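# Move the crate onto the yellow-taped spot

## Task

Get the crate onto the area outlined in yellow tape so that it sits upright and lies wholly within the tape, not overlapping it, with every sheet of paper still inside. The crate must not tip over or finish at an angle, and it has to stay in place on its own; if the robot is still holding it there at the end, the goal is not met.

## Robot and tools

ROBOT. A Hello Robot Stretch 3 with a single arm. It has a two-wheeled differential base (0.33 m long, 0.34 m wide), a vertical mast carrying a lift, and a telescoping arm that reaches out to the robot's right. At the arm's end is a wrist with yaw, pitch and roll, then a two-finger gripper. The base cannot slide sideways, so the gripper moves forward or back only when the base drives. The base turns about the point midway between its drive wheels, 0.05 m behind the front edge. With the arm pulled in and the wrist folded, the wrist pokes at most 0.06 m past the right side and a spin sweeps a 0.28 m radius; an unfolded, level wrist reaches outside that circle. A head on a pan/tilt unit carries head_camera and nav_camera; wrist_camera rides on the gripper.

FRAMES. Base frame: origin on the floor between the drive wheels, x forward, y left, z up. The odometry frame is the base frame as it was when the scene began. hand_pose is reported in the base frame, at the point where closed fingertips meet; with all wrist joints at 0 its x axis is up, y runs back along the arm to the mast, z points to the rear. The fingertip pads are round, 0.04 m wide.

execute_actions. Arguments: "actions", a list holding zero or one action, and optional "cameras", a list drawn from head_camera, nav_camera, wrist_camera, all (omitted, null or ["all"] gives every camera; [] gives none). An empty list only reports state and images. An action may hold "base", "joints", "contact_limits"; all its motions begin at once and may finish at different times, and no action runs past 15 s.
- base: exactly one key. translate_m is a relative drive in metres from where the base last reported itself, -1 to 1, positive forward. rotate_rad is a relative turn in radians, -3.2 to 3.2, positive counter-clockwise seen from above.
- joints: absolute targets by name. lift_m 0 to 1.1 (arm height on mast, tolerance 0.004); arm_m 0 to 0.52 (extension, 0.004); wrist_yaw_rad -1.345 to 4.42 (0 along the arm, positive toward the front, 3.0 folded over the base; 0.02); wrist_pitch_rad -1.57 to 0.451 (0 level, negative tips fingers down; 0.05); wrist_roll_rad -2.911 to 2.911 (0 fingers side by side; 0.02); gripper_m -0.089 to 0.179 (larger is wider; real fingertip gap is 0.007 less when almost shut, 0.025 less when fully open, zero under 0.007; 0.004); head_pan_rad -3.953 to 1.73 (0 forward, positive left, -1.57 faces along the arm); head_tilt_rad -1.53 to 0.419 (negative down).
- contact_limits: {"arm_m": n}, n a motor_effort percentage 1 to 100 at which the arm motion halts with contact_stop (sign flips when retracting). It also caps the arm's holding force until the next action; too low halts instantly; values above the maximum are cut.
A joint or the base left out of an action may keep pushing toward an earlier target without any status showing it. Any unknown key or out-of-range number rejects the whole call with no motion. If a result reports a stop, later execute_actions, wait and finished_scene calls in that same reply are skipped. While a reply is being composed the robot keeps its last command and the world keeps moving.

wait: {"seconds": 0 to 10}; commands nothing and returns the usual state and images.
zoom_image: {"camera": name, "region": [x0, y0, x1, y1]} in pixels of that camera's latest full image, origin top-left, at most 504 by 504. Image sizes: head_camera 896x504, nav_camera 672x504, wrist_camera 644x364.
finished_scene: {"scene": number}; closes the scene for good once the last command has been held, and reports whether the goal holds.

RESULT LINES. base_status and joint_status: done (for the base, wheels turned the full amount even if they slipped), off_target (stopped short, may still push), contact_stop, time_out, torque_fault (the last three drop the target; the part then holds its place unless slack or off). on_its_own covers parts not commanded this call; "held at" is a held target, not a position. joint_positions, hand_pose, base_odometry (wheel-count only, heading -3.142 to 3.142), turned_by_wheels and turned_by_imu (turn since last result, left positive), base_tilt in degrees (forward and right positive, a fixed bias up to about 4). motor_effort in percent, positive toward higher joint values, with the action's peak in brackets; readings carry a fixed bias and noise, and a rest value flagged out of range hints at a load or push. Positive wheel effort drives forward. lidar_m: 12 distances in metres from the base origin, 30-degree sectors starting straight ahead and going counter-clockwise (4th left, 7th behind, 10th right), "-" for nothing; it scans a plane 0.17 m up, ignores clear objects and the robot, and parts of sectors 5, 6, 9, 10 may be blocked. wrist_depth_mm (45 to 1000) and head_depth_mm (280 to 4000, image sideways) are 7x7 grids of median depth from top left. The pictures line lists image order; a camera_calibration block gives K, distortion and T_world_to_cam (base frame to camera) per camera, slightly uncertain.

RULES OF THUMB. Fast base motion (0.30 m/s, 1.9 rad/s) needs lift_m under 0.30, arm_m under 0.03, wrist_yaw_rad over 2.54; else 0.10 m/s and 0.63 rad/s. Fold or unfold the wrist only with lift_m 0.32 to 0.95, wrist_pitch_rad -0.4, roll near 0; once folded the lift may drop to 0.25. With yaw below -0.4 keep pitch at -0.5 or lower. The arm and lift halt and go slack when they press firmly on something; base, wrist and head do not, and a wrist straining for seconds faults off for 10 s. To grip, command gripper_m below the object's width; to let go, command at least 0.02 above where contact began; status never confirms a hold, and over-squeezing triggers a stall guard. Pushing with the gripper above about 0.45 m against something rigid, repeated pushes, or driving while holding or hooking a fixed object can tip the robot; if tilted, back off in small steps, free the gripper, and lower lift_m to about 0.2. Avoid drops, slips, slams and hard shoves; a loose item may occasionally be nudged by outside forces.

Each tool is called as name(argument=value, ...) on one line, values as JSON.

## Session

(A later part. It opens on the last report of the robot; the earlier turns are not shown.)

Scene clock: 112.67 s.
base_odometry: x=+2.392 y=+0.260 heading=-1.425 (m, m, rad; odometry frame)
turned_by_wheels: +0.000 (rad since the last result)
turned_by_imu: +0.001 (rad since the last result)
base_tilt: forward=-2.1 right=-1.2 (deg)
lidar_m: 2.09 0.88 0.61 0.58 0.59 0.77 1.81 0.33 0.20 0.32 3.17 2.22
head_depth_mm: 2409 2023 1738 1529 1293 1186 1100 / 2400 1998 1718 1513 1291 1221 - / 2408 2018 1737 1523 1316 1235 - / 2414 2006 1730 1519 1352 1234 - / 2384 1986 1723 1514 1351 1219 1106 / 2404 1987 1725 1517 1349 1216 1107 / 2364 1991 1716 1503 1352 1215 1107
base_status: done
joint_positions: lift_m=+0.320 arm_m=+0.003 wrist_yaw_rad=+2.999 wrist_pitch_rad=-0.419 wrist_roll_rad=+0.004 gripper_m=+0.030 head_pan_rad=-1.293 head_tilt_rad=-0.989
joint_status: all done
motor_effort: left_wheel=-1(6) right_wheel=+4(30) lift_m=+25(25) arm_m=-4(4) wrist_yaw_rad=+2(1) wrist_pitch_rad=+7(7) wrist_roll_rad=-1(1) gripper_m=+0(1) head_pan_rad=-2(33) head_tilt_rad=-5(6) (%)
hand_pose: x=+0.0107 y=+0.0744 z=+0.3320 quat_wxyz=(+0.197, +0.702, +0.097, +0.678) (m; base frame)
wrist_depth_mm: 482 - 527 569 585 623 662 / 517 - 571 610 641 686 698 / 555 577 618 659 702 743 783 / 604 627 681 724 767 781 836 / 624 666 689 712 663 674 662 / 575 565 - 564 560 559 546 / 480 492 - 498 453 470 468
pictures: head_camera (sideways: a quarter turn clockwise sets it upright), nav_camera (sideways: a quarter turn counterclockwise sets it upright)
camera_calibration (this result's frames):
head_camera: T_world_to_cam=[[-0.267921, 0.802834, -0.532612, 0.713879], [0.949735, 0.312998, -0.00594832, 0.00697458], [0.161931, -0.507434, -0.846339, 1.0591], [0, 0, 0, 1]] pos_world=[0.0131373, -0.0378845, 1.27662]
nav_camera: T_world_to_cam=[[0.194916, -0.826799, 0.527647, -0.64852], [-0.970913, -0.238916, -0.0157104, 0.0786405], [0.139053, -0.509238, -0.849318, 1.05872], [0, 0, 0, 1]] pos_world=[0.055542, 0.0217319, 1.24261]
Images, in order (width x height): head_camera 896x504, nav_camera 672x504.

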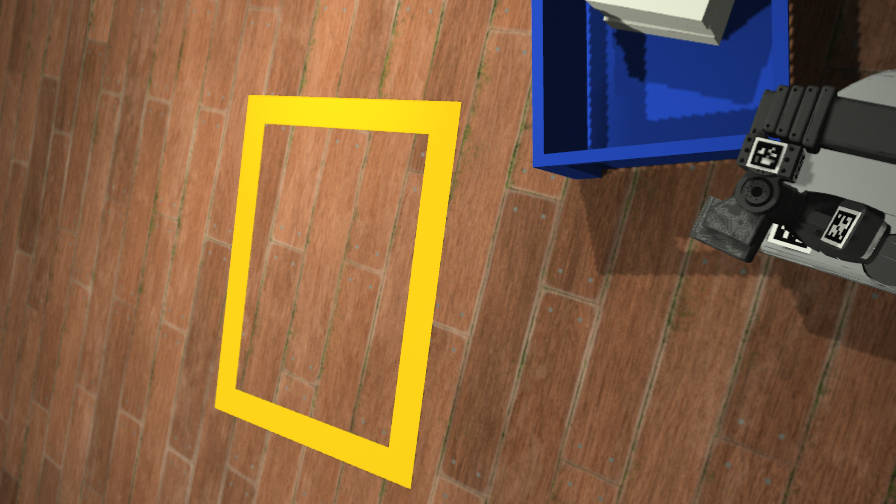

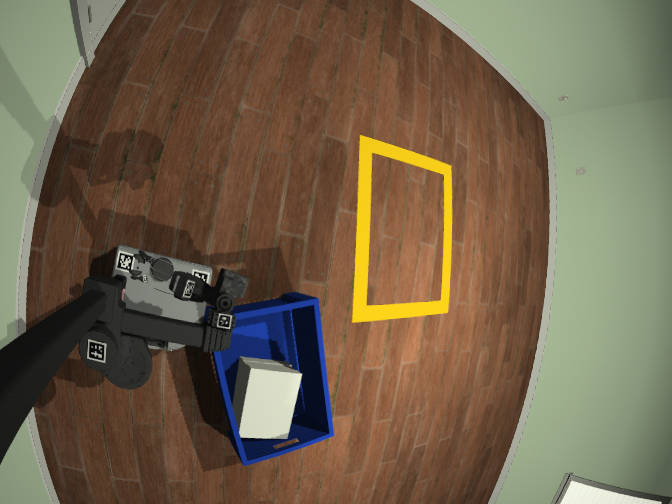

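execute_actions(actions=[{"base":{"translate_m":-0.3},"joints":{"head_pan_rad":0,"lift_m":0.27}}], cameras=[])

execute_actions(actions=[{"base":{"rotate_rad":-1.43}}], cameras=["nav_camera"])

execute_actions(actions=[{"base":{"translate_m":1.0},"joints":{"lift_m":0.32}}], cameras=["nav_camera"])

execute_actions(actions=[{"base":{"translate_m":-0.3},"joints":{"lift_m":0.27,"head_pan_rad":0.5}}], cameras=["nav_camera","head_camera"])

Scene clock: 129.10 s.
base_odometry: x=+2.349 y=+0.557 heading=-1.425 (m, m, rad; odometry frame)
turned_by_wheels: +0.000 (rad since the last result)
turned_by_imu: -0.001 (rad since the last result)
base_tilt: forward=-2.2 right=-1.1 (deg)
lidar_m: 2.38 0.85 0.59 0.56 0.57 0.74 1.75 0.52 0.29 0.24 0.23 0.25
head_depth_mm: 2275 2013 1729 1510 1365 1224 1110 / 2275 2006 1746 1519 1351 1221 1096 / 2264 2008 1736 1527 1347 1220 1126 / 2272 2010 1737 1515 1352 1215 1122 / 2248 2006 1729 1509 1349 1218 1115 / 2258 1994 1721 1526 1348 1221 1116 / 1869 1846 1682 1510 1354 1211 1109
base_status: done
joint_positions: lift_m=+0.270 arm_m=+0.003 wrist_yaw_rad=+2.999 wrist_pitch_rad=-0.419 wrist_roll_rad=+0.004 gripper_m=+0.030 head_pan_rad=-0.007 head_tilt_rad=-0.989
joint_status: all done
motor_effort: left_wheel=+3(7) right_wheel=-4(15) lift_m=+11(21) arm_m=-4(4) wrist_yaw_rad=+2(2) wrist_pitch_rad=+7(7) wrist_roll_rad=-1(1) gripper_m=+0(0) head_pan_rad=+3(32) head_tilt_rad=-5(4) (%)
hand_pose: x=+0.0107 y=+0.0744 z=+0.2829 quat_wxyz=(+0.196, +0.702, +0.097, +0.678) (m; base frame)
wrist_depth_mm: 470 - 510 543 571 604 642 / 499 - 561 578 618 668 713 / 542 565 605 635 678 729 786 / 579 606 656 692 730 749 754 / 593 622 607 630 608 601 582 / 511 502 - 522 505 491 486 / 436 - - - 406 419 423
pictures: none
No camera images: the call's "cameras" was empty. Leave "cameras" out to get every camera's image.

Scene clock: 131.37 s.
base_odometry: x=+2.349 y=+0.557 heading=-2.855 (m, m, rad; odometry frame)
turned_by_wheels: -1.430 (rad since the last result)
turned_by_imu: -1.398 (rad since the last result)
base_tilt: forward=-2.1 right=-1.2 (deg)
lidar_m: 0.24 0.23 2.43 1.61 0.74 0.57 0.56 0.59 0.87 1.81 0.43 0.27
head_depth_mm: 2396 2003 1729 1533 1186 1189 1113 / 2404 2012 1745 1521 1190 1178 1128 / 2390 1993 1727 1525 1184 1189 1121 / 2376 2008 1723 1519 1333 1185 1129 / 2373 2000 1722 1513 1308 1189 1123 / 2382 1993 1734 1516 1331 1222 1106 / 2357 1994 1720 1506 1356 1215 1105
base_status: done
joint_positions: lift_m=+0.270 arm_m=+0.003 wrist_yaw_rad=+2.999 wrist_pitch_rad=-0.419 wrist_roll_rad=+0.004 gripper_m=+0.030 head_pan_rad=-0.007 head_tilt_rad=-0.989
joint_status: not commanded
motor_effort: left_wheel=+4(10) right_wheel=-5(12) lift_m=+11(12) arm_m=-4(4) wrist_yaw_rad=+1(2) wrist_pitch_rad=+7(6) wrist_roll_rad=-2(2) gripper_m=+0(0) head_pan_rad=+2(2) head_tilt_rad=-5(6) (%)
hand_pose: x=+0.0107 y=+0.0744 z=+0.2829 quat_wxyz=(+0.196, +0.702, +0.097, +0.678) (m; base frame)
wrist_depth_mm: 675 - - - - - - / 674 - - - - - - / 674 833 - - - - - / 652 769 772 774 752 747 741 / 600 614 607 635 585 567 298 / 515 508 - 510 502 309 244 / 440 - - - 410 321 250
pictures: nav_camera (sideways: a quarter turn counterclockwise sets it upright)
camera_calibration (this result's frames):
nav_camera: T_world_to_cam=[[0.848289, -0.0448802, 0.527628, -0.65248], [-0.0430799, -0.998948, -0.0157095, 0.0729796], [0.527778, -0.00940392, -0.84933, 1.05636], [0, 0, 0, 1]] pos_world=[-0.00088892, 0.0535534, 1.24261]
Images, in order (width x height): nav_camera 672x504.

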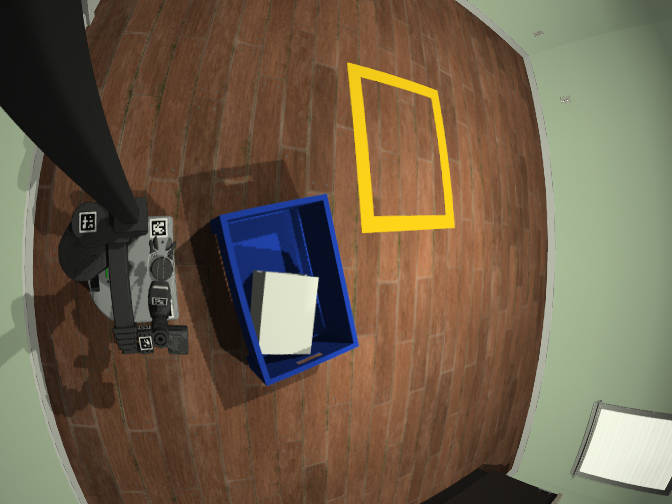

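Scene clock: 142.40 s.
base_odometry: x=+1.389 y=+0.275 heading=-2.856 (m, m, rad; odometry frame)
turned_by_wheels: -0.001 (rad since the last result)
turned_by_imu: +0.001 (rad since the last result)
base_tilt: forward=-2.2 right=-1.2 (deg)
lidar_m: - - 0.15 2.31 2.00 1.57 1.54 1.64 1.84 0.19 0.15 -
head_depth_mm: 2078 2016 1753 1533 1351 1118 998 / 2119 2009 1718 1518 1356 1065 1003 / 2166 2018 1736 1515 1349 1069 1102 / 2153 2016 1724 1516 1355 1219 1125 / 2192 1976 1717 1506 1311 1179 1105 / 2195 1994 1718 1516 1346 1219 1095 / 2200 1996 1727 1501 1349 1217 1110
base_status: translate_m off_target (by the wheels' count: +0.9999 of +1.0000)
joint_positions: lift_m=+0.320 arm_m=+0.003 wrist_yaw_rad=+2.999 wrist_pitch_rad=-0.417 wrist_roll_rad=+0.004 gripper_m=+0.030 head_pan_rad=-0.006 head_tilt_rad=-0.989
joint_status: all done
on_its_own: right_wheel is at rest, and its effort (+36) is outside its rest range (-18 to +18)
motor_effort: left_wheel=+4(31) right_wheel=+36(68) lift_m=+24(24) arm_m=-4(4) wrist_yaw_rad=+2(2) wrist_pitch_rad=+6(7) wrist_roll_rad=-1(1) gripper_m=+0(0) head_pan_rad=+2(2) head_tilt_rad=-4(4) (%)
hand_pose: x=+0.0106 y=+0.0746 z=+0.3324 quat_wxyz=(+0.196, +0.702, +0.097, +0.678) (m; base frame)
wrist_depth_mm: - - - - - - - / - - - - - - - / - - - - - - - / 875 891 869 865 859 858 841 / 690 679 676 722 672 666 665 / 567 565 - 561 309 310 326 / 486 491 - 407 328 360 374
pictures: nav_camera (sideways: a quarter turn counterclockwise sets it upright)
camera_calibration (this result's frames):
nav_camera: T_world_to_cam=[[0.848545, -0.0445461, 0.527244, -0.651981], [-0.0426918, -0.998965, -0.0156931, 0.0729558], [0.527397, -0.0091927, -0.849569, 1.05667], [0, 0, 0, 1]] pos_world=[-0.000936909, 0.0535508, 1.24262]
Images, in order (width x height): nav_camera 672x504.

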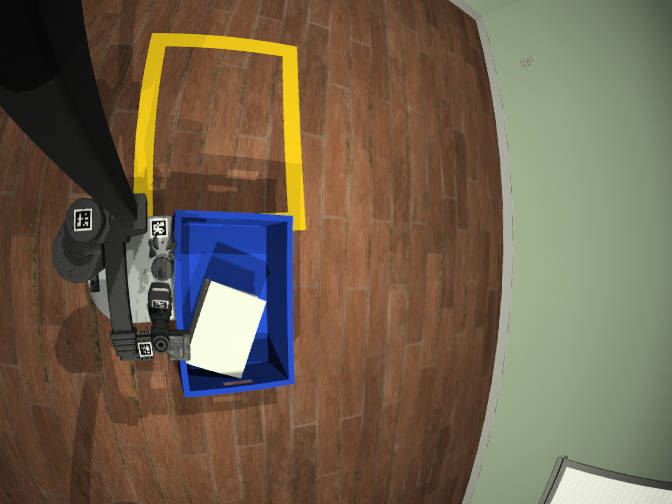

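Scene clock: 145.17 s.
base_odometry: x=+1.677 y=+0.360 heading=-2.856 (m, m, rad; odometry frame)
turned_by_wheels: +0.000 (rad since the last result)
turned_by_imu: -0.001 (rad since the last result)
base_tilt: forward=-2.1 right=-1.2 (deg)
lidar_m: 0.35 0.37 2.37 2.33 1.61 1.27 1.25 1.33 1.94 1.79 0.48 0.36
head_depth_mm: 2327 2008 1732 1519 1242 1093 1113 / 2412 2007 1726 1511 1356 1173 1111 / 2390 2005 1730 1524 1316 1204 1114 / 2391 1981 1702 1508 1345 1223 1125 / 2392 1990 1741 1511 1357 1214 1139 / 2365 1999 1710 1502 1354 1216 1123 / 2400 2006 1720 1504 1339 1217 1121
base_status: done
joint_positions: lift_m=+0.270 arm_m=+0.003 wrist_yaw_rad=+2.999 wrist_pitch_rad=-0.417 wrist_roll_rad=+0.004 gripper_m=+0.030 head_pan_rad=+0.493 head_tilt_rad=-0.989
joint_status: all done
motor_effort: left_wheel=+1(8) right_wheel=-2(26) lift_m=+11(22) arm_m=-4(4) wrist_yaw_rad=+1(1) wrist_pitch_rad=+6(6) wrist_roll_rad=-1(1) gripper_m=+0(0) head_pan_rad=+2(23) head_tilt_rad=-5(4) (%)
hand_pose: x=+0.0106 y=+0.0746 z=+0.2832 quat_wxyz=(+0.196, +0.702, +0.097, +0.678) (m; base frame)
wrist_depth_mm: - - - - - - - / - - - - - - - / - - - - - - - / 794 771 779 778 756 768 734 / 632 616 625 631 604 590 575 / 507 508 - 525 511 492 373 / 443 - - - 419 419 375
pictures: head_camera (sideways: a quarter turn clockwise sets it upright), nav_camera (sideways: a quarter turn counterclockwise sets it upright)
camera_calibration (this result's frames):
head_camera: T_world_to_cam=[[-0.727284, -0.433371, -0.53221, 0.716157], [-0.508674, 0.860939, -0.00592897, 0.0158457], [0.46077, 0.266409, -0.846592, 1.05761], [0, 0, 0, 1]] pos_world=[0.0415959, 0.0149627, 1.2766]
nav_camera: T_world_to_cam=[[0.76629, 0.36717, 0.527244, -0.65148], [0.440818, -0.897459, -0.0156931, 0.0700064], [0.467418, 0.244444, -0.849569, 1.05704], [0, 0, 0, 1]] pos_world=[-0.0257177, 0.0436445, 1.24262]
Images, in order (width x height): head_camera 896x504, nav_camera 672x504.

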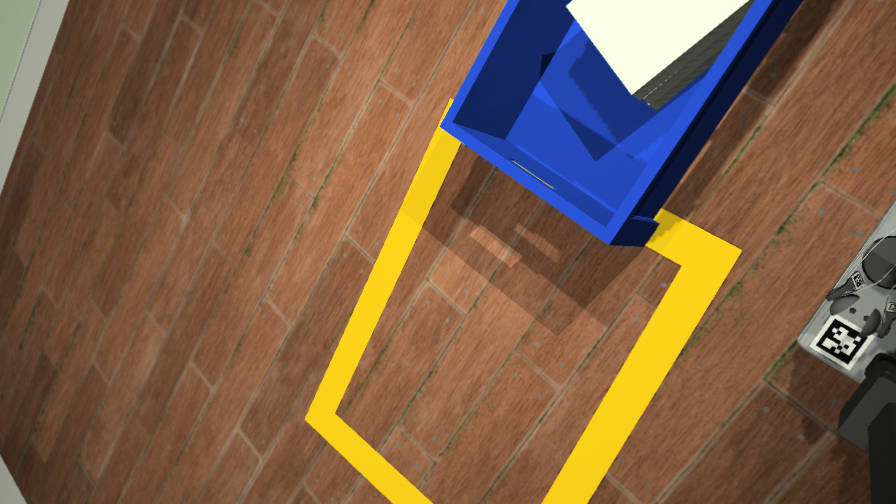

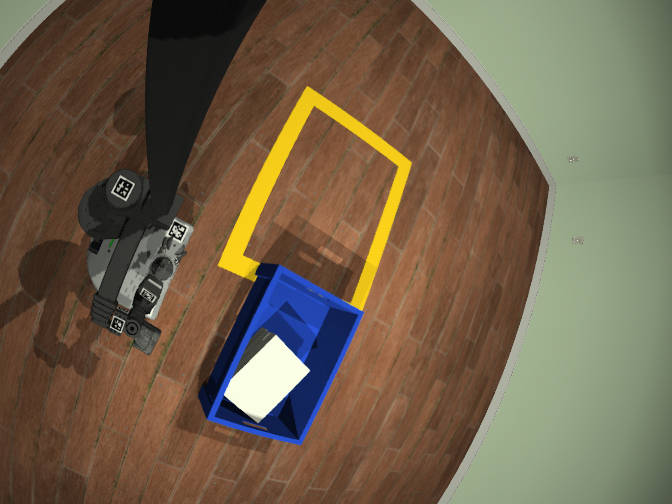

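execute_actions(actions=[{"base":{"rotate_rad":-1.6},"joints":{"head_pan_rad":0}}], cameras=[])

execute_actions(actions=[{"base":{"translate_m":0.85}}], cameras=[])

execute_actions(actions=[{"base":{"rotate_rad":1.6}}], cameras=[])

execute_actions(actions=[{"base":{"translate_m":0.52}}], cameras=[])

execute_actions(actions=[{"base":{"rotate_rad":1.6}}], cameras=["nav_camera","head_camera"])

Scene clock: 154.63 s.
base_odometry: x=+1.677 y=+0.360 heading=+1.828 (m, m, rad; odometry frame)
turned_by_wheels: -1.600 (rad since the last result)
turned_by_imu: -1.564 (rad since the last result)
base_tilt: forward=-2.1 right=-1.1 (deg)
lidar_m: 1.79 0.49 0.36 0.35 0.37 2.38 2.33 1.64 1.27 1.25 1.32 1.90
head_depth_mm: 2240 2033 1753 1519 1358 1219 1116 / 1786 1976 1738 1518 1355 1220 1124 / 1715 1955 1720 1528 1354 1215 1125 / 1752 2011 1734 1524 1348 1219 1122 / 1785 2003 1728 1517 1349 1220 1122 / 1805 1984 1716 1511 1343 1220 1110 / 1842 1991 1723 1507 1342 1091 1080
base_status: done
joint_positions: lift_m=+0.270 arm_m=+0.003 wrist_yaw_rad=+2.999 wrist_pitch_rad=-0.417 wrist_roll_rad=+0.004 gripper_m=+0.030 head_pan_rad=+0.007 head_tilt_rad=-0.989
joint_status: all done
motor_effort: left_wheel=+4(11) right_wheel=-5(11) lift_m=+11(12) arm_m=-4(4) wrist_yaw_rad=+1(1) wrist_pitch_rad=+6(6) wrist_roll_rad=-1(1) gripper_m=+0(0) head_pan_rad=-2(24) head_tilt_rad=-5(5) (%)
hand_pose: x=+0.0106 y=+0.0746 z=+0.2832 quat_wxyz=(+0.196, +0.702, +0.097, +0.678) (m; base frame)
wrist_depth_mm: - - - - - - - / - - - - 794 - - / - - 776 767 630 536 - / 782 799 442 459 475 486 748 / 618 617 499 503 521 531 595 / 511 506 - 520 503 497 493 / 439 - - - 409 422 416
pictures: none
No camera images: the call's "cameras" was empty. Leave "cameras" out to get every camera's image.

Scene clock: 159.23 s.
base_odometry: x=+1.461 y=+1.182 heading=+1.828 (m, m, rad; odometry frame)
turned_by_wheels: +0.000 (rad since the last result)
turned_by_imu: +0.002 (rad since the last result)
base_tilt: forward=-2.2 right=-1.2 (deg)
lidar_m: 0.95 1.02 1.48 2.44 0.62 0.54 3.15 1.74 1.33 1.30 1.38 0.97
head_depth_mm: 866 1084 1723 1517 1350 1217 1113 / 877 1036 1277 1528 1357 1224 1129 / 890 1061 1302 1511 1353 1218 1123 / 905 1082 1338 1525 1349 1224 1125 / 922 1097 1377 1520 1347 1211 1123 / 930 1118 1397 1507 1342 1213 1108 / 946 1141 1426 1500 1349 1216 1104
base_status: done
joint_positions: lift_m=+0.270 arm_m=+0.003 wrist_yaw_rad=+2.999 wrist_pitch_rad=-0.417 wrist_roll_rad=+0.004 gripper_m=+0.030 head_pan_rad=+0.007 head_tilt_rad=-0.989
joint_status: not commanded
motor_effort: left_wheel=+3(11) right_wheel=-4(9) lift_m=+11(11) arm_m=-4(4) wrist_yaw_rad=+1(1) wrist_pitch_rad=+6(6) wrist_roll_rad=-1(1) gripper_m=+0(0) head_pan_rad=-2(1) head_tilt_rad=-6(5) (%)
hand_pose: x=+0.0106 y=+0.0746 z=+0.2832 quat_wxyz=(+0.196, +0.702, +0.097, +0.678) (m; base frame)
wrist_depth_mm: - - - - - - - / - - - - - - - / 636 723 - - - - - / 573 723 777 781 766 746 740 / 571 614 614 623 594 588 593 / 496 505 - 519 496 506 484 / 444 - - - 409 419 421
pictures: none
No camera images: the call's "cameras" was empty. Leave "cameras" out to get every camera's image.

Scene clock: 161.50 s.
base_odometry: x=+1.461 y=+1.182 heading=-2.855 (m, m, rad; odometry frame)
turned_by_wheels: +1.600 (rad since the last result)
turned_by_imu: +1.564 (rad since the last result)
base_tilt: forward=-2.2 right=-1.1 (deg)
lidar_m: 2.44 0.61 0.54 3.15 1.71 1.33 1.30 1.39 0.96 0.95 1.02 1.52
head_depth_mm: 2270 2018 1725 1517 1356 1217 1115 / 2268 2014 1719 1525 1364 1221 1127 / 2260 2016 1743 1516 1349 1216 1123 / 2318 2021 1734 1514 1344 1219 1123 / 2345 2011 1717 1516 1353 1223 1125 / 2369 1994 1723 1510 1345 1212 1107 / 2387 1987 1719 1371 1288 1217 1105
base_status: done
joint_positions: lift_m=+0.270 arm_m=+0.003 wrist_yaw_rad=+2.999 wrist_pitch_rad=-0.417 wrist_roll_rad=+0.004 gripper_m=+0.030 head_pan_rad=+0.007 head_tilt_rad=-0.989
joint_status: not commanded
motor_effort: left_wheel=-3(9) right_wheel=+5(15) lift_m=+12(12) arm_m=-4(4) wrist_yaw_rad=+1(1) wrist_pitch_rad=+6(6) wrist_roll_rad=-1(2) gripper_m=+0(1) head_pan_rad=-3(3) head_tilt_rad=-6(4) (%)
hand_pose: x=+0.0106 y=+0.0746 z=+0.2832 quat_wxyz=(+0.196, +0.702, +0.097, +0.678) (m; base frame)
wrist_depth_mm: - - - - - - - / - - - - - - 820 / - - - - 887 552 571 / 811 805 790 769 745 604 622 / 612 624 598 622 591 591 580 / 508 501 - 517 503 497 491 / 440 - - - 410 424 420
pictures: none
No camera images: the call's "cameras" was empty. Leave "cameras" out to get every camera's image.

Scene clock: 164.97 s.
base_odometry: x=+0.962 y=+1.035 heading=-2.856 (m, m, rad; odometry frame)
turned_by_wheels: +0.000 (rad since the last result)
turned_by_imu: +0.001 (rad since the last result)
base_tilt: forward=-2.1 right=-1.1 (deg)
lidar_m: 1.94 2.07 0.43 0.43 0.44 1.84 1.81 1.94 1.02 1.01 1.08 1.97
head_depth_mm: 1820 1987 1728 1524 1353 1224 1114 / 1834 2007 1723 1527 1361 1219 1127 / 1869 1990 1708 1527 1354 1217 1130 / 1899 2023 1723 1516 1355 1219 1124 / 1942 1998 1715 1511 1348 1214 1121 / 1963 1990 1730 1518 1344 1221 1106 / 1977 2007 1734 1506 1350 1214 1113
base_status: done
joint_positions: lift_m=+0.270 arm_m=+0.003 wrist_yaw_rad=+2.999 wrist_pitch_rad=-0.417 wrist_roll_rad=+0.004 gripper_m=+0.030 head_pan_rad=+0.007 head_tilt_rad=-0.989
joint_status: not commanded
motor_effort: left_wheel=-4(7) right_wheel=+5(13) lift_m=+11(12) arm_m=-4(4) wrist_yaw_rad=+1(1) wrist_pitch_rad=+6(6) wrist_roll_rad=-1(2) gripper_m=+0(0) head_pan_rad=-2(2) head_tilt_rad=-5(5) (%)
hand_pose: x=+0.0106 y=+0.0746 z=+0.2832 quat_wxyz=(+0.196, +0.702, +0.097, +0.678) (m; base frame)
wrist_depth_mm: - - - - - - - / - - - - - - - / - - 647 580 628 - - / 788 788 532 532 555 739 738 / 616 617 583 575 593 591 598 / 505 510 - 516 503 491 495 / 438 - - - 409 419 418
pictures: none
No camera images: the call's "cameras" was empty. Leave "cameras" out to get every camera's image.

Scene clock: 167.23 s.
base_odometry: x=+0.962 y=+1.035 heading=-1.256 (m, m, rad; odometry frame)
turned_by_wheels: +1.600 (rad since the last result)
turned_by_imu: +1.564 (rad since the last result)
base_tilt: forward=-2.2 right=-1.1 (deg)
lidar_m: 0.43 0.44 1.84 1.82 1.95 1.02 1.00 1.09 1.96 1.93 2.08 0.43
head_depth_mm: 2398 2024 1733 1520 1357 1226 1116 / 2389 2011 1740 1465 1303 1224 1125 / 2374 2015 1722 1497 1252 1218 1124 / 2383 2018 1725 1346 1220 1224 1128 / 2423 1977 1713 1459 1237 1224 1119 / 2386 1982 1717 1528 1340 1217 1111 / 2371 1993 1725 1511 1348 1216 1109
base_status: done
joint_positions: lift_m=+0.270 arm_m=+0.003 wrist_yaw_rad=+2.999 wrist_pitch_rad=-0.417 wrist_roll_rad=+0.004 gripper_m=+0.030 head_pan_rad=+0.007 head_tilt_rad=-0.989
joint_status: not commanded
motor_effort: left_wheel=-4(11) right_wheel=+5(14) lift_m=+11(12) arm_m=-4(4) wrist_yaw_rad=+1(1) wrist_pitch_rad=+6(6) wrist_roll_rad=-1(2) gripper_m=+1(0) head_pan_rad=-2(2) head_tilt_rad=-5(6) (%)
hand_pose: x=+0.0106 y=+0.0746 z=+0.2832 quat_wxyz=(+0.196, +0.702, +0.097, +0.678) (m; base frame)
wrist_depth_mm: - - - - - - - / - - - - - - - / - - - - - - - / 795 783 775 773 755 738 749 / 625 617 614 633 589 595 587 / 511 494 - 517 503 494 488 / 439 - - - 414 419 416
pictures: head_camera (sideways: a quarter turn clockwise sets it upright), nav_camera (sideways: a quarter turn counterclockwise sets it upright)
camera_calibration (this result's frames):
head_camera: T_world_to_cam=[[-0.84551, -0.043187, -0.53221, 0.716879], [-0.047288, 0.998864, -0.00592897, 0.0130312], [0.531861, 0.0201541, -0.846592, 1.05718], [0, 0, 0, 1]] pos_world=[0.0444736, -0.00336307, 1.2766]
nav_camera: T_world_to_cam=[[0.849051, -0.0335687, 0.527244, -0.651985], [-0.0297693, -0.999434, -0.0156931, 0.072877], [0.527472, -0.00237144, -0.849569, 1.05667], [0, 0, 0, 1]] pos_world=[-0.00162886, 0.0534553, 1.24262]
Images, in order (width x height): head_camera 896x504, nav_camera 672x504.

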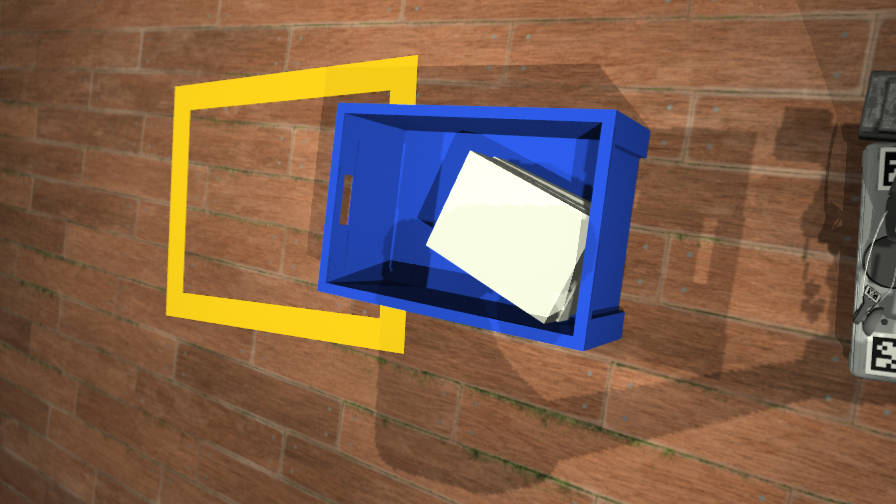

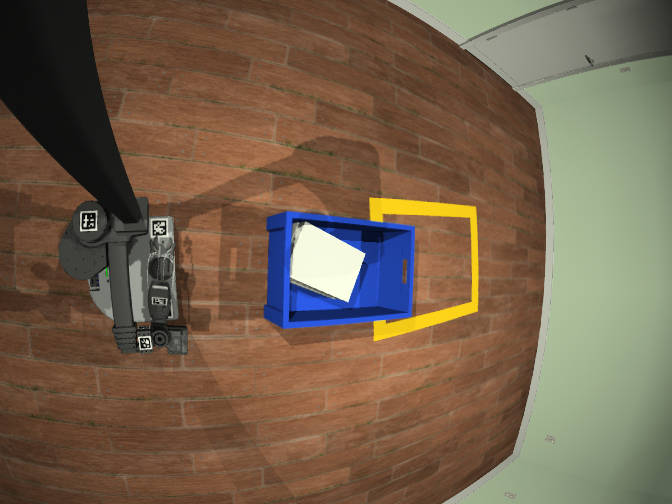

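execute_actions(actions=[{"base":{"rotate_rad":-0.1}}], cameras=[])

execute_actions(actions=[{"base":{"translate_m":0.33}}], cameras=[])

execute_actions(actions=[{"base":{"translate_m":0.78},"joints":{"lift_m":0.32}}], cameras=[])

execute_actions(actions=[{"base":{"translate_m":-0.45},"joints":{"lift_m":0.27}}], cameras=["nav_camera","head_camera"])

Scene clock: 175.17 s.
base_odometry: x=+0.962 y=+1.035 heading=-1.356 (m, m, rad; odometry frame)
turned_by_wheels: -0.100 (rad since the last result)
turned_by_imu: -0.098 (rad since the last result)
base_tilt: forward=-2.2 right=-1.2 (deg)
lidar_m: 0.43 0.44 1.88 1.81 1.89 1.03 1.00 1.05 2.00 1.93 2.01 0.43
head_depth_mm: 2400 2019 1738 1530 1354 1222 1114 / 2384 2009 1738 1528 1359 1217 1126 / 2373 2029 1726 1444 1295 1223 1125 / 2399 2022 1725 1323 1217 1220 1126 / 2397 2005 1731 1364 1218 1223 1123 / 2369 1999 1720 1494 1325 1218 1113 / 2393 1996 1716 1511 1350 1214 1109
base_status: done
joint_positions: lift_m=+0.270 arm_m=+0.003 wrist_yaw_rad=+2.999 wrist_pitch_rad=-0.417 wrist_roll_rad=+0.004 gripper_m=+0.030 head_pan_rad=+0.007 head_tilt_rad=-0.989
joint_status: not commanded
motor_effort: left_wheel=+4(6) right_wheel=-5(4) lift_m=+11(11) arm_m=-4(4) wrist_yaw_rad=+1(1) wrist_pitch_rad=+6(6) wrist_roll_rad=-1(2) gripper_m=+0(0) head_pan_rad=-3(3) head_tilt_rad=-5(4) (%)
hand_pose: x=+0.0106 y=+0.0746 z=+0.2832 quat_wxyz=(+0.196, +0.702, +0.097, +0.678) (m; base frame)
wrist_depth_mm: - - - - - - - / - - - - - - - / - - - - - - - / 793 783 785 777 758 774 725 / 626 623 610 631 608 590 564 / 507 508 - 526 500 493 427 / 439 - - - 406 420 409
pictures: none
No camera images: the call's "cameras" was empty. Leave "cameras" out to get every camera's image.

Scene clock: 178.00 s.
base_odometry: x=+1.033 y=+0.713 heading=-1.355 (m, m, rad; odometry frame)
turned_by_wheels: +0.000 (rad since the last result)
turned_by_imu: +0.001 (rad since the last result)
base_tilt: forward=-2.1 right=-1.1 (deg)
lidar_m: - - 0.15 1.81 1.89 1.37 1.33 1.39 2.01 1.94 0.15 -
head_depth_mm: 2413 2024 1727 1519 1346 1221 1111 / 2387 2039 1730 1506 1361 1201 1115 / 2401 1998 1724 1514 1307 1182 1092 / 2409 2011 1719 1523 1339 1079 1094 / 2374 1988 1733 1507 1319 1067 1095 / 2389 2005 1708 1513 1326 1153 1084 / 2391 1993 1709 1505 1343 1218 1101
base_status: done
joint_positions: lift_m=+0.270 arm_m=+0.003 wrist_yaw_rad=+2.999 wrist_pitch_rad=-0.417 wrist_roll_rad=+0.004 gripper_m=+0.030 head_pan_rad=+0.007 head_tilt_rad=-0.989
joint_status: not commanded
motor_effort: left_wheel=+4(14) right_wheel=-5(9) lift_m=+10(11) arm_m=-4(4) wrist_yaw_rad=+1(1) wrist_pitch_rad=+6(6) wrist_roll_rad=-1(1) gripper_m=+0(0) head_pan_rad=-2(2) head_tilt_rad=-4(5) (%)
hand_pose: x=+0.0106 y=+0.0746 z=+0.2832 quat_wxyz=(+0.196, +0.702, +0.097, +0.678) (m; base frame)
wrist_depth_mm: - - - - - - - / - - - - - - - / - - - - - - - / 794 794 779 754 760 739 349 / 629 617 621 635 310 340 371 / 511 499 - 508 237 301 300 / 442 - - - 335 253 254
pictures: none
No camera images: the call's "cameras" was empty. Leave "cameras" out to get every camera's image.

Scene clock: 186.80 s.
base_odometry: x=+1.200 y=-0.049 heading=-1.355 (m, m, rad; odometry frame)
turned_by_wheels: +0.000 (rad since the last result)
turned_by_imu: +0.005 (rad since the last result)
base_tilt: forward=-2.2 right=-1.1 (deg)
lidar_m: - - 0.15 0.19 1.88 2.16 2.10 2.19 2.01 1.94 0.15 -
head_depth_mm: 1916 2017 1741 1525 1364 1223 1115 / 1955 2016 1736 1518 1358 1206 1113 / 1950 2020 1725 1511 1331 1186 1111 / 1990 2005 1720 1518 1351 1070 1010 / 2016 2001 1715 1502 1325 1067 1011 / 1993 2009 1717 1524 1331 1164 1068 / 2040 1996 1712 1509 1347 1219 1107
base_status: translate_m off_target (by the wheels' count: +0.7798 of +0.7800)
joint_positions: lift_m=+0.320 arm_m=+0.003 wrist_yaw_rad=+2.999 wrist_pitch_rad=-0.417 wrist_roll_rad=+0.004 gripper_m=+0.030 head_pan_rad=+0.006 head_tilt_rad=-0.990
joint_status: all done
on_its_own: left_wheel is at rest, and its effort (+21) is outside its rest range (-18 to +18); right_wheel is at rest, and its effort (+20) is outside its rest range (-18 to +18)
motor_effort: left_wheel=+21(64) right_wheel=+20(62) lift_m=+24(24) arm_m=-4(4) wrist_yaw_rad=+1(1) wrist_pitch_rad=+6(6) wrist_roll_rad=-1(2) gripper_m=+0(0) head_pan_rad=-1(2) head_tilt_rad=-4(4) (%)
hand_pose: x=+0.0106 y=+0.0747 z=+0.3326 quat_wxyz=(+0.196, +0.702, +0.096, +0.678) (m; base frame)
wrist_depth_mm: - - - - - - - / - - - - - - - / - - - - - - - / 888 885 870 855 843 834 842 / 695 682 689 719 676 358 373 / 577 569 - 558 358 371 413 / 490 497 - 382 291 307 306
pictures: none
No camera images: the call's "cameras" was empty. Leave "cameras" out to get every camera's image.

Scene clock: 190.20 s.
base_odometry: x=+1.103 y=+0.390 heading=-1.355 (m, m, rad; odometry frame)
turned_by_wheels: +0.000 (rad since the last result)
turned_by_imu: -0.001 (rad since the last result)
base_tilt: forward=-2.2 right=-1.1 (deg)
lidar_m: 0.51 0.52 1.87 1.81 1.88 1.70 1.66 1.73 2.00 1.94 2.03 0.51
head_depth_mm: 2265 2007 1717 1519 1350 1224 1108 / 2294 2006 1728 1518 1351 1219 1121 / 2330 1984 1546 1432 1320 1222 1122 / 2353 1980 1615 1329 1295 1217 1126 / 2328 1988 1643 1334 1293 1221 1123 / 2330 1983 1721 1506 1341 1218 1112 / 2332 1990 1715 1511 1351 1216 1103
base_status: done
joint_positions: lift_m=+0.270 arm_m=+0.003 wrist_yaw_rad=+2.999 wrist_pitch_rad=-0.417 wrist_roll_rad=+0.004 gripper_m=+0.030 head_pan_rad=+0.006 head_tilt_rad=-0.990
joint_status: all done
motor_effort: left_wheel=+0(16) right_wheel=+0(12) lift_m=+11(23) arm_m=-4(4) wrist_yaw_rad=+1(1) wrist_pitch_rad=+6(6) wrist_roll_rad=-1(1) gripper_m=+1(0) head_pan_rad=-2(2) head_tilt_rad=-4(4) (%)
hand_pose: x=+0.0106 y=+0.0747 z=+0.2834 quat_wxyz=(+0.196, +0.702, +0.096, +0.678) (m; base frame)
wrist_depth_mm: - - - - - - - / - - - - - - - / - - - - - - - / 802 782 798 773 778 764 771 / 623 609 609 631 605 601 587 / 519 511 - 513 511 489 488 / 443 - - - 415 419 418
pictures: head_camera (sideways: a quarter turn clockwise sets it upright), nav_camera (sideways: a quarter turn counterclockwise sets it upright)
camera_calibration (this result's frames):
head_camera: T_world_to_cam=[[-0.846153, -0.0427759, -0.53122, 0.715593], [-0.0468048, 0.998887, -0.00588136, 0.0129663], [0.530881, 0.0198871, -0.847213, 1.05799], [0, 0, 0, 1]] pos_world=[0.0444423, -0.00338208, 1.27656]
nav_camera: T_world_to_cam=[[0.84965, -0.0339816, 0.526251, -0.650694], [-0.030278, -0.999419, -0.0156506, 0.0728247], [0.526477, -0.00263632, -0.850185, 1.05748], [0, 0, 0, 1]] pos_world=[-0.00167195, 0.0534587, 1.24262]
Images, in order (width x height): head_camera 896x504, nav_camera 672x504.

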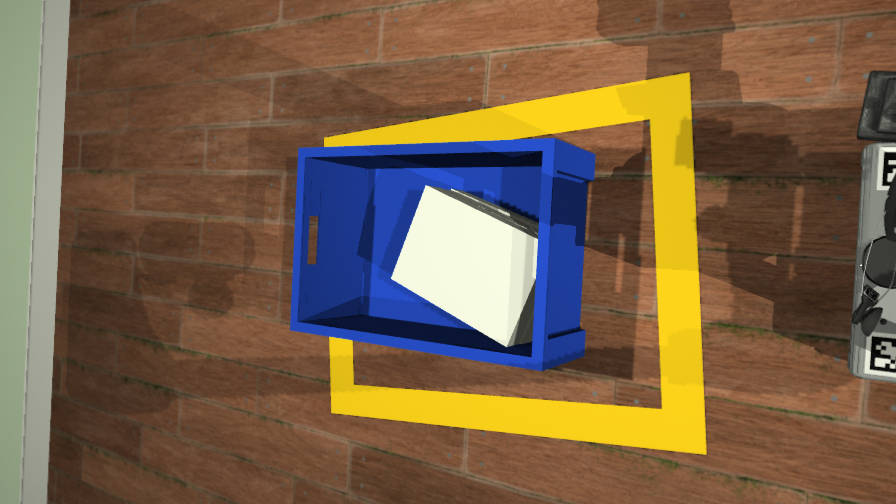

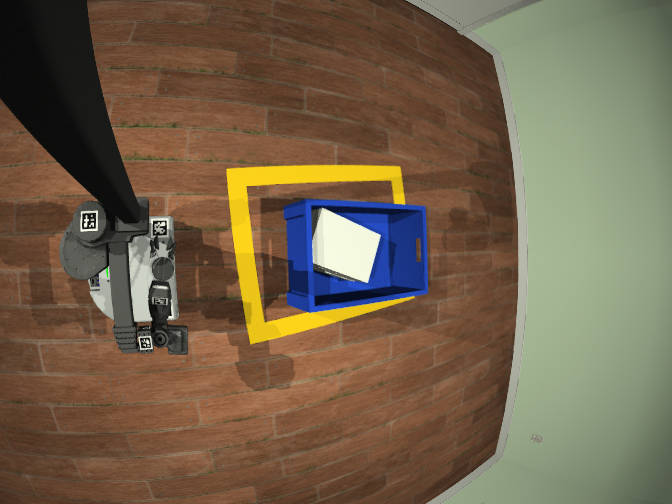

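execute_actions(actions=[{"base":{"rotate_rad":-1.6}}], cameras=[])

execute_actions(actions=[{"base":{"translate_m":0.55}}], cameras=[])

execute_actions(actions=[{"base":{"rotate_rad":1.6}}], cameras=[])

execute_actions(actions=[{"base":{"translate_m":0.82}}], cameras=[])

execute_actions(actions=[{"base":{"rotate_rad":1.6}}], cameras=["nav_camera","head_camera"])

Scene clock: 201.67 s.
base_odometry: x=+1.103 y=+0.390 heading=-2.955 (m, m, rad; odometry frame)
turned_by_wheels: -1.600 (rad since the last result)
turned_by_imu: -1.564 (rad since the last result)
base_tilt: forward=-2.2 right=-1.1 (deg)
lidar_m: 1.94 2.01 0.52 0.51 0.53 1.88 1.81 1.86 1.71 1.66 1.73 2.02
head_depth_mm: 1853 1992 1730 1517 1349 1220 1111 / 1867 2009 1725 1516 1355 1223 1129 / 1890 2008 1716 1521 1347 1219 1121 / 1900 1988 1728 1511 1353 1220 1124 / 1896 1995 1716 1515 1350 1231 1115 / 1920 2002 1723 1505 1337 1219 1111 / 1925 1975 1712 1511 1345 1212 1106
base_status: done
joint_positions: lift_m=+0.270 arm_m=+0.003 wrist_yaw_rad=+2.999 wrist_pitch_rad=-0.417 wrist_roll_rad=+0.004 gripper_m=+0.030 head_pan_rad=+0.006 head_tilt_rad=-0.990
joint_status: not commanded
motor_effort: left_wheel=+4(12) right_wheel=-5(11) lift_m=+10(12) arm_m=-4(4) wrist_yaw_rad=+1(1) wrist_pitch_rad=+6(6) wrist_roll_rad=-1(1) gripper_m=+1(1) head_pan_rad=-2(2) head_tilt_rad=-3(5) (%)
hand_pose: x=+0.0106 y=+0.0747 z=+0.2834 quat_wxyz=(+0.196, +0.702, +0.096, +0.678) (m; base frame)
wrist_depth_mm: - - - - - - - / - - - - - - - / - - 587 596 - - - / 806 783 614 638 747 761 739 / 615 612 610 629 613 609 589 / 508 508 - 512 506 485 489 / 443 - - - 411 416 417
pictures: none
No camera images: the call's "cameras" was empty. Leave "cameras" out to get every camera's image.

Scene clock: 205.13 s.
base_odometry: x=+0.563 y=+0.288 heading=-2.955 (m, m, rad; odometry frame)
turned_by_wheels: +0.000 (rad since the last result)
turned_by_imu: +0.001 (rad since the last result)
base_tilt: forward=-2.2 right=-1.1 (deg)
lidar_m: 1.40 1.45 1.98 2.47 0.62 0.73 2.35 2.44 1.72 1.66 1.73 1.45
head_depth_mm: 1328 1567 1735 1520 1354 1225 1113 / 1328 1594 1715 1515 1357 1221 1126 / 1337 1590 1734 1526 1349 1214 1132 / 1343 1611 1715 1506 1351 1218 1118 / 1356 1621 1728 1524 1348 1221 1118 / 1362 1631 1726 1508 1345 1215 1109 / 1364 1641 1711 1508 1339 1221 1112
base_status: done
joint_positions: lift_m=+0.270 arm_m=+0.003 wrist_yaw_rad=+2.999 wrist_pitch_rad=-0.417 wrist_roll_rad=+0.004 gripper_m=+0.030 head_pan_rad=+0.006 head_tilt_rad=-0.990
joint_status: not commanded
motor_effort: left_wheel=+3(11) right_wheel=-5(8) lift_m=+11(12) arm_m=-4(4) wrist_yaw_rad=+1(1) wrist_pitch_rad=+6(6) wrist_roll_rad=-1(2) gripper_m=+1(0) head_pan_rad=-2(2) head_tilt_rad=-5(4) (%)
hand_pose: x=+0.0106 y=+0.0747 z=+0.2834 quat_wxyz=(+0.196, +0.702, +0.096, +0.678) (m; base frame)
wrist_depth_mm: - - - - - - - / - - - - - - - / 559 695 - - - - - / 557 694 768 765 773 747 751 / 599 614 630 630 611 596 591 / 513 508 - 515 506 494 493 / 440 - - - 406 421 417
pictures: none
No camera images: the call's "cameras" was empty. Leave "cameras" out to get every camera's image.

Scene clock: 207.40 s.
base_odometry: x=+0.563 y=+0.288 heading=-1.355 (m, m, rad; odometry frame)
turned_by_wheels: +1.600 (rad since the last result)
turned_by_imu: +1.564 (rad since the last result)
base_tilt: forward=-2.2 right=-1.2 (deg)
lidar_m: 2.47 0.62 0.74 2.35 2.44 1.71 1.67 1.75 1.44 1.40 1.46 2.01
head_depth_mm: 2265 2019 1734 1525 1352 1221 1112 / 2305 2009 1730 1519 1350 1226 1125 / 2321 2004 1720 1517 1353 1224 1123 / 2305 2008 1728 1513 1355 1222 1121 / 2300 1999 1725 1504 1353 1222 1123 / 2312 1986 1637 1479 1346 1208 1113 / 2317 1991 1631 1359 1310 1212 1110
base_status: done
joint_positions: lift_m=+0.270 arm_m=+0.003 wrist_yaw_rad=+2.999 wrist_pitch_rad=-0.417 wrist_roll_rad=+0.004 gripper_m=+0.030 head_pan_rad=+0.006 head_tilt_rad=-0.990
joint_status: not commanded
motor_effort: left_wheel=-3(11) right_wheel=+4(14) lift_m=+11(11) arm_m=-4(4) wrist_yaw_rad=+1(1) wrist_pitch_rad=+6(6) wrist_roll_rad=-1(2) gripper_m=+0(0) head_pan_rad=-3(2) head_tilt_rad=-4(4) (%)
hand_pose: x=+0.0106 y=+0.0747 z=+0.2834 quat_wxyz=(+0.196, +0.702, +0.096, +0.678) (m; base frame)
wrist_depth_mm: - - - - - - - / - - - - - 839 859 / - - - - - 737 531 / 828 793 785 782 762 702 569 / 623 617 613 628 603 607 581 / 513 505 - 512 506 494 491 / 437 - - - 418 423 416
pictures: none
No camera images: the call's "cameras" was empty. Leave "cameras" out to get every camera's image.

Scene clock: 211.90 s.
base_odometry: x=+0.738 y=-0.513 heading=-1.355 (m, m, rad; odometry frame)
turned_by_wheels: +0.000 (rad since the last result)
turned_by_imu: +0.001 (rad since the last result)
base_tilt: forward=-2.2 right=-1.1 (deg)
lidar_m: 1.67 1.74 0.39 0.38 0.39 2.54 2.47 1.97 1.45 1.41 1.47 1.72
head_depth_mm: 1581 1857 1740 1511 1352 1220 1112 / 1593 1887 1738 1507 1358 1222 1124 / 1611 1865 1738 1518 1353 1219 1127 / 1619 1889 1722 1510 1350 1220 1126 / 1633 1906 1727 1511 1350 1221 1122 / 1645 1883 1711 1510 1354 1217 1106 / 1657 1900 1714 1500 1351 1183 1094
base_status: done
joint_positions: lift_m=+0.270 arm_m=+0.003 wrist_yaw_rad=+2.999 wrist_pitch_rad=-0.417 wrist_roll_rad=+0.004 gripper_m=+0.030 head_pan_rad=+0.006 head_tilt_rad=-0.990
joint_status: not commanded
motor_effort: left_wheel=-4(9) right_wheel=+5(14) lift_m=+11(11) arm_m=-4(4) wrist_yaw_rad=+1(1) wrist_pitch_rad=+6(6) wrist_roll_rad=-1(2) gripper_m=+0(0) head_pan_rad=-3(3) head_tilt_rad=-5(4) (%)
hand_pose: x=+0.0106 y=+0.0747 z=+0.2834 quat_wxyz=(+0.196, +0.702, +0.096, +0.678) (m; base frame)
wrist_depth_mm: - - - - - - - / - - - - - - - / - 531 653 723 551 - - / 767 433 459 487 508 713 746 / 624 480 524 540 553 594 580 / 511 499 - 517 504 500 488 / 442 - - - 406 420 415
pictures: none
No camera images: the call's "cameras" was empty. Leave "cameras" out to get every camera's image.

Scene clock: 214.17 s.
base_odometry: x=+0.738 y=-0.513 heading=+0.245 (m, m, rad; odometry frame)
turned_by_wheels: +1.600 (rad since the last result)
turned_by_imu: +1.563 (rad since the last result)
base_tilt: forward=-2.2 right=-1.1 (deg)
lidar_m: 0.38 0.40 2.53 2.47 1.93 1.45 1.41 1.47 1.71 1.66 1.74 0.39
head_depth_mm: 2216 1998 1708 1518 1353 1222 1119 / 2236 1998 1728 1413 1311 1208 1123 / 2236 2016 1737 1442 1353 1221 1129 / 2234 1997 1722 1340 1219 1224 1122 / 2241 1998 1716 1306 1210 1213 1123 / 2258 1980 1715 1457 1209 1213 1110 / 2260 1998 1705 1515 1347 1217 1104
base_status: done
joint_positions: lift_m=+0.270 arm_m=+0.003 wrist_yaw_rad=+2.999 wrist_pitch_rad=-0.417 wrist_roll_rad=+0.004 gripper_m=+0.030 head_pan_rad=+0.006 head_tilt_rad=-0.990
joint_status: not commanded
motor_effort: left_wheel=-4(11) right_wheel=+5(14) lift_m=+11(11) arm_m=-4(4) wrist_yaw_rad=+1(1) wrist_pitch_rad=+6(6) wrist_roll_rad=-2(1) gripper_m=+1(1) head_pan_rad=-2(2) head_tilt_rad=-4(4) (%)
hand_pose: x=+0.0106 y=+0.0747 z=+0.2834 quat_wxyz=(+0.196, +0.702, +0.096, +0.678) (m; base frame)
wrist_depth_mm: - - - - - - - / - - - - - - - / - - - - - - - / 806 784 817 777 777 770 388 / 613 613 608 629 616 593 400 / 509 510 - 521 509 492 413 / 449 - - - 413 421 396
pictures: head_camera (sideways: a quarter turn clockwise sets it upright), nav_camera (sideways: a quarter turn counterclockwise sets it upright)
camera_calibration (this result's frames):
head_camera: T_world_to_cam=[[-0.846153, -0.0427762, -0.53122, 0.715593], [-0.0468051, 0.998887, -0.00588135, 0.0129663], [0.530881, 0.0198873, -0.847213, 1.05799], [0, 0, 0, 1]] pos_world=[0.0444423, -0.00338207, 1.27656]
nav_camera: T_world_to_cam=[[0.84965, -0.0339813, 0.526251, -0.650694], [-0.0302777, -0.999419, -0.0156506, 0.0728247], [0.526477, -0.00263616, -0.850185, 1.05748], [0, 0, 0, 1]] pos_world=[-0.00167197, 0.0534586, 1.24262]
Images, in order (width x height): head_camera 896x504, nav_camera 672x504.

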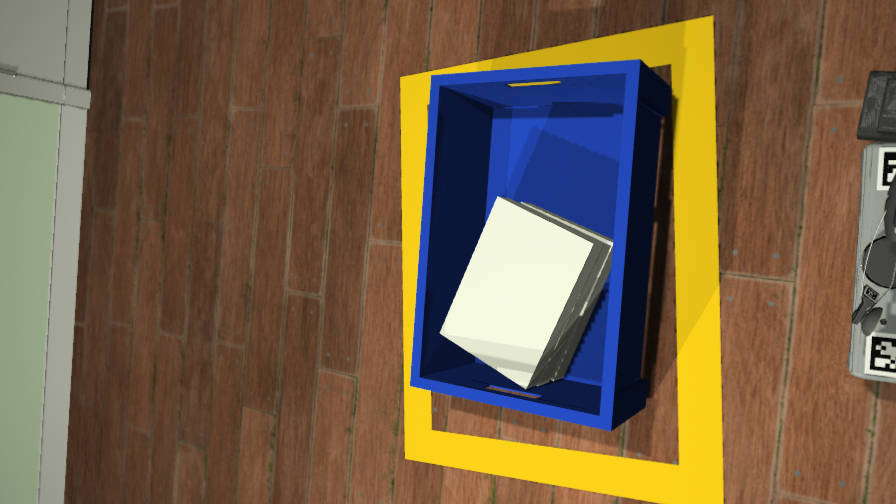

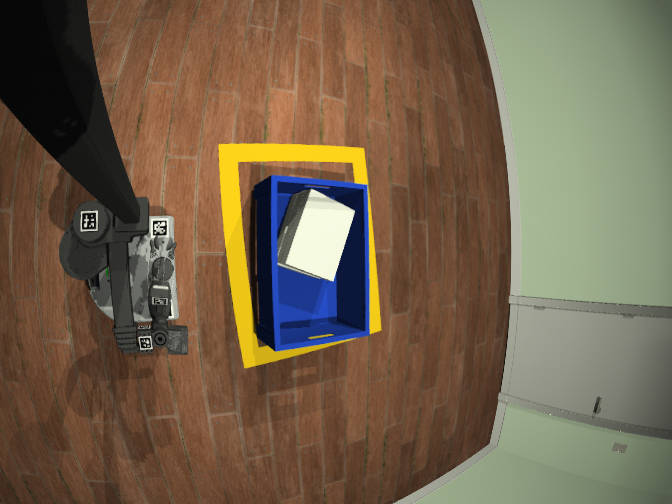

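execute_actions(actions=[{"base":{"rotate_rad":0.07}}], cameras=[])

execute_actions(actions=[{"base":{"translate_m":0.46},"joints":{"lift_m":0.32}}], cameras=[])

execute_actions(actions=[{"base":{"translate_m":-0.45},"joints":{"lift_m":0.27}}], cameras=["head_camera","nav_camera"])

Scene clock: 219.30 s.
base_odometry: x=+0.738 y=-0.513 heading=+0.314 (m, m, rad; odometry frame)
turned_by_wheels: +0.070 (rad since the last result)
turned_by_imu: +0.068 (rad since the last result)
base_tilt: forward=-2.2 right=-1.2 (deg)
lidar_m: 0.38 0.41 2.50 2.47 1.82 1.43 1.41 1.51 1.68 1.67 1.79 0.39
head_depth_mm: 2159 2033 1737 1508 1316 1199 1116 / 2226 2012 1722 1435 1344 1197 1124 / 2225 1999 1718 1385 1331 1212 1123 / 2271 2012 1725 1308 1201 1217 1129 / 2280 1991 1723 1297 1243 1225 1122 / 2295 1990 1722 1506 1291 1216 1112 / 2308 2005 1719 1515 1342 1211 1109
base_status: done
joint_positions: lift_m=+0.270 arm_m=+0.003 wrist_yaw_rad=+2.999 wrist_pitch_rad=-0.417 wrist_roll_rad=+0.004 gripper_m=+0.030 head_pan_rad=+0.006 head_tilt_rad=-0.990
joint_status: not commanded
motor_effort: left_wheel=-4(11) right_wheel=+5(11) lift_m=+12(12) arm_m=-4(4) wrist_yaw_rad=+1(1) wrist_pitch_rad=+6(6) wrist_roll_rad=-1(1) gripper_m=+0(1) head_pan_rad=-2(2) head_tilt_rad=-4(4) (%)
hand_pose: x=+0.0106 y=+0.0747 z=+0.2834 quat_wxyz=(+0.196, +0.702, +0.096, +0.678) (m; base frame)
wrist_depth_mm: - - - - - - - / - - - - - - - / - - - - - - - / 795 777 791 777 768 765 396 / 632 618 607 649 608 585 412 / 507 515 - 519 517 491 422 / 438 - - - 407 414 406
pictures: none
No camera images: the call's "cameras" was empty. Leave "cameras" out to get every camera's image.

Scene clock: 225.10 s.
base_odometry: x=+1.176 y=-0.371 heading=+0.314 (m, m, rad; odometry frame)
turned_by_wheels: +0.000 (rad since the last result)
turned_by_imu: +0.000 (rad since the last result)
base_tilt: forward=-2.2 right=-1.1 (deg)
lidar_m: - - 0.15 0.19 2.40 1.89 1.86 2.00 1.74 0.19 0.15 -
head_depth_mm: 1758 1948 1733 1520 1352 1140 1031 / 1795 1970 1726 1527 1352 1214 1122 / 1830 2024 1724 1512 1356 1206 1120 / 1848 1993 1716 1515 1352 1066 1090 / 1896 1973 1721 1506 1353 1064 1124 / 1897 2008 1726 1511 1349 1083 1073 / 1966 1989 1722 1518 1359 1212 1094
base_status: translate_m off_target (by the wheels' count: +0.4599 of +0.4600)
joint_positions: lift_m=+0.320 arm_m=+0.003 wrist_yaw_rad=+3.000 wrist_pitch_rad=-0.416 wrist_roll_rad=+0.004 gripper_m=+0.030 head_pan_rad=+0.006 head_tilt_rad=-0.990
joint_status: all done
on_its_own: right_wheel is at rest, and its effort (+32) is outside its rest range (-18 to +18)
motor_effort: left_wheel=+8(20) right_wheel=+32(63) lift_m=+23(28) arm_m=-4(4) wrist_yaw_rad=+1(1) wrist_pitch_rad=+6(6) wrist_roll_rad=-1(1) gripper_m=+1(0) head_pan_rad=-2(2) head_tilt_rad=-4(5) (%)
hand_pose: x=+0.0105 y=+0.0748 z=+0.3327 quat_wxyz=(+0.195, +0.702, +0.097, +0.678) (m; base frame)
wrist_depth_mm: - - - - - - - / - - - - - - - / - - - - - - - / 895 891 861 865 844 829 850 / 692 690 677 661 386 408 408 / 571 565 - 532 427 362 357 / 484 492 - 265 443 319 307
pictures: none
No camera images: the call's "cameras" was empty. Leave "cameras" out to get every camera's image.

Scene clock: 228.50 s.
base_odometry: x=+0.748 y=-0.510 heading=+0.314 (m, m, rad; odometry frame)
turned_by_wheels: +0.000 (rad since the last result)
turned_by_imu: -0.001 (rad since the last result)
base_tilt: forward=-2.1 right=-1.2 (deg)
lidar_m: 0.49 0.51 2.50 2.47 1.84 1.44 1.42 1.53 1.69 1.67 1.79 0.51
head_depth_mm: 2166 1999 1737 1498 1311 1223 1115 / 2190 2003 1732 1441 1294 1224 1130 / 2206 2006 1727 1425 1306 1221 1128 / 2278 1980 1728 1324 1286 1217 1128 / 2268 1991 1729 1356 1310 1220 1120 / 2261 2013 1717 1492 1311 1218 1107 / 2308 1980 1709 1520 1347 1218 1109
base_status: done
joint_positions: lift_m=+0.270 arm_m=+0.003 wrist_yaw_rad=+3.000 wrist_pitch_rad=-0.416 wrist_roll_rad=+0.004 gripper_m=+0.030 head_pan_rad=+0.006 head_tilt_rad=-0.990
joint_status: all done
motor_effort: left_wheel=-2(9) right_wheel=+2(20) lift_m=+11(19) arm_m=-4(4) wrist_yaw_rad=+0(1) wrist_pitch_rad=+6(6) wrist_roll_rad=-1(1) gripper_m=+0(0) head_pan_rad=-3(2) head_tilt_rad=-4(4) (%)
hand_pose: x=+0.0105 y=+0.0748 z=+0.2835 quat_wxyz=(+0.195, +0.702, +0.097, +0.678) (m; base frame)
wrist_depth_mm: - - - - - - - / - - - - - - - / - - - - - - - / 805 790 775 777 760 763 734 / 622 618 601 635 599 596 574 / 520 511 - 516 502 490 476 / 441 - - - 415 420 417
pictures: head_camera (sideways: a quarter turn clockwise sets it upright), nav_camera (sideways: a quarter turn counterclockwise sets it upright)
camera_calibration (this result's frames):
head_camera: T_world_to_cam=[[-0.846158, -0.04269, -0.53122, 0.715593], [-0.0467034, 0.998891, -0.00588135, 0.0129657], [0.530882, 0.0198332, -0.847213, 1.05799], [0, 0, 0, 1]] pos_world=[0.044442, -0.00338597, 1.27656]
nav_camera: T_world_to_cam=[[0.849647, -0.0340678, 0.526251, -0.650694], [-0.0303794, -0.999416, -0.0156506, 0.0728253], [0.526477, -0.00268975, -0.850185, 1.05748], [0, 0, 0, 1]] pos_world=[-0.00166654, 0.0534594, 1.24262]
Images, in order (width x height): head_camera 896x504, nav_camera 672x504.

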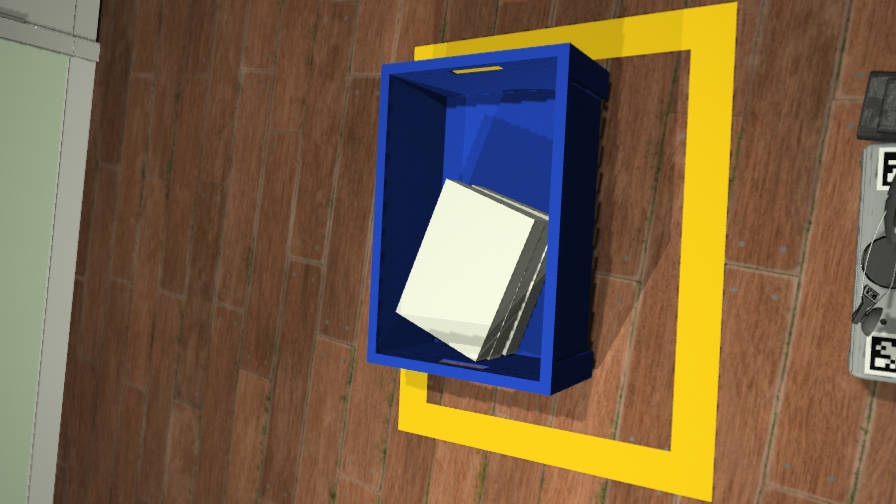

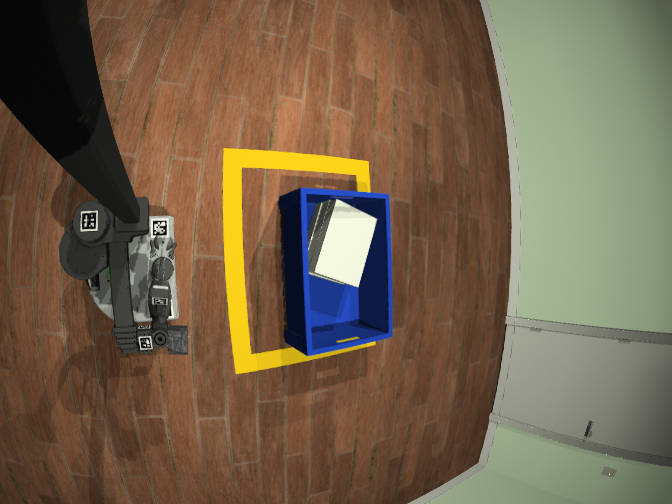

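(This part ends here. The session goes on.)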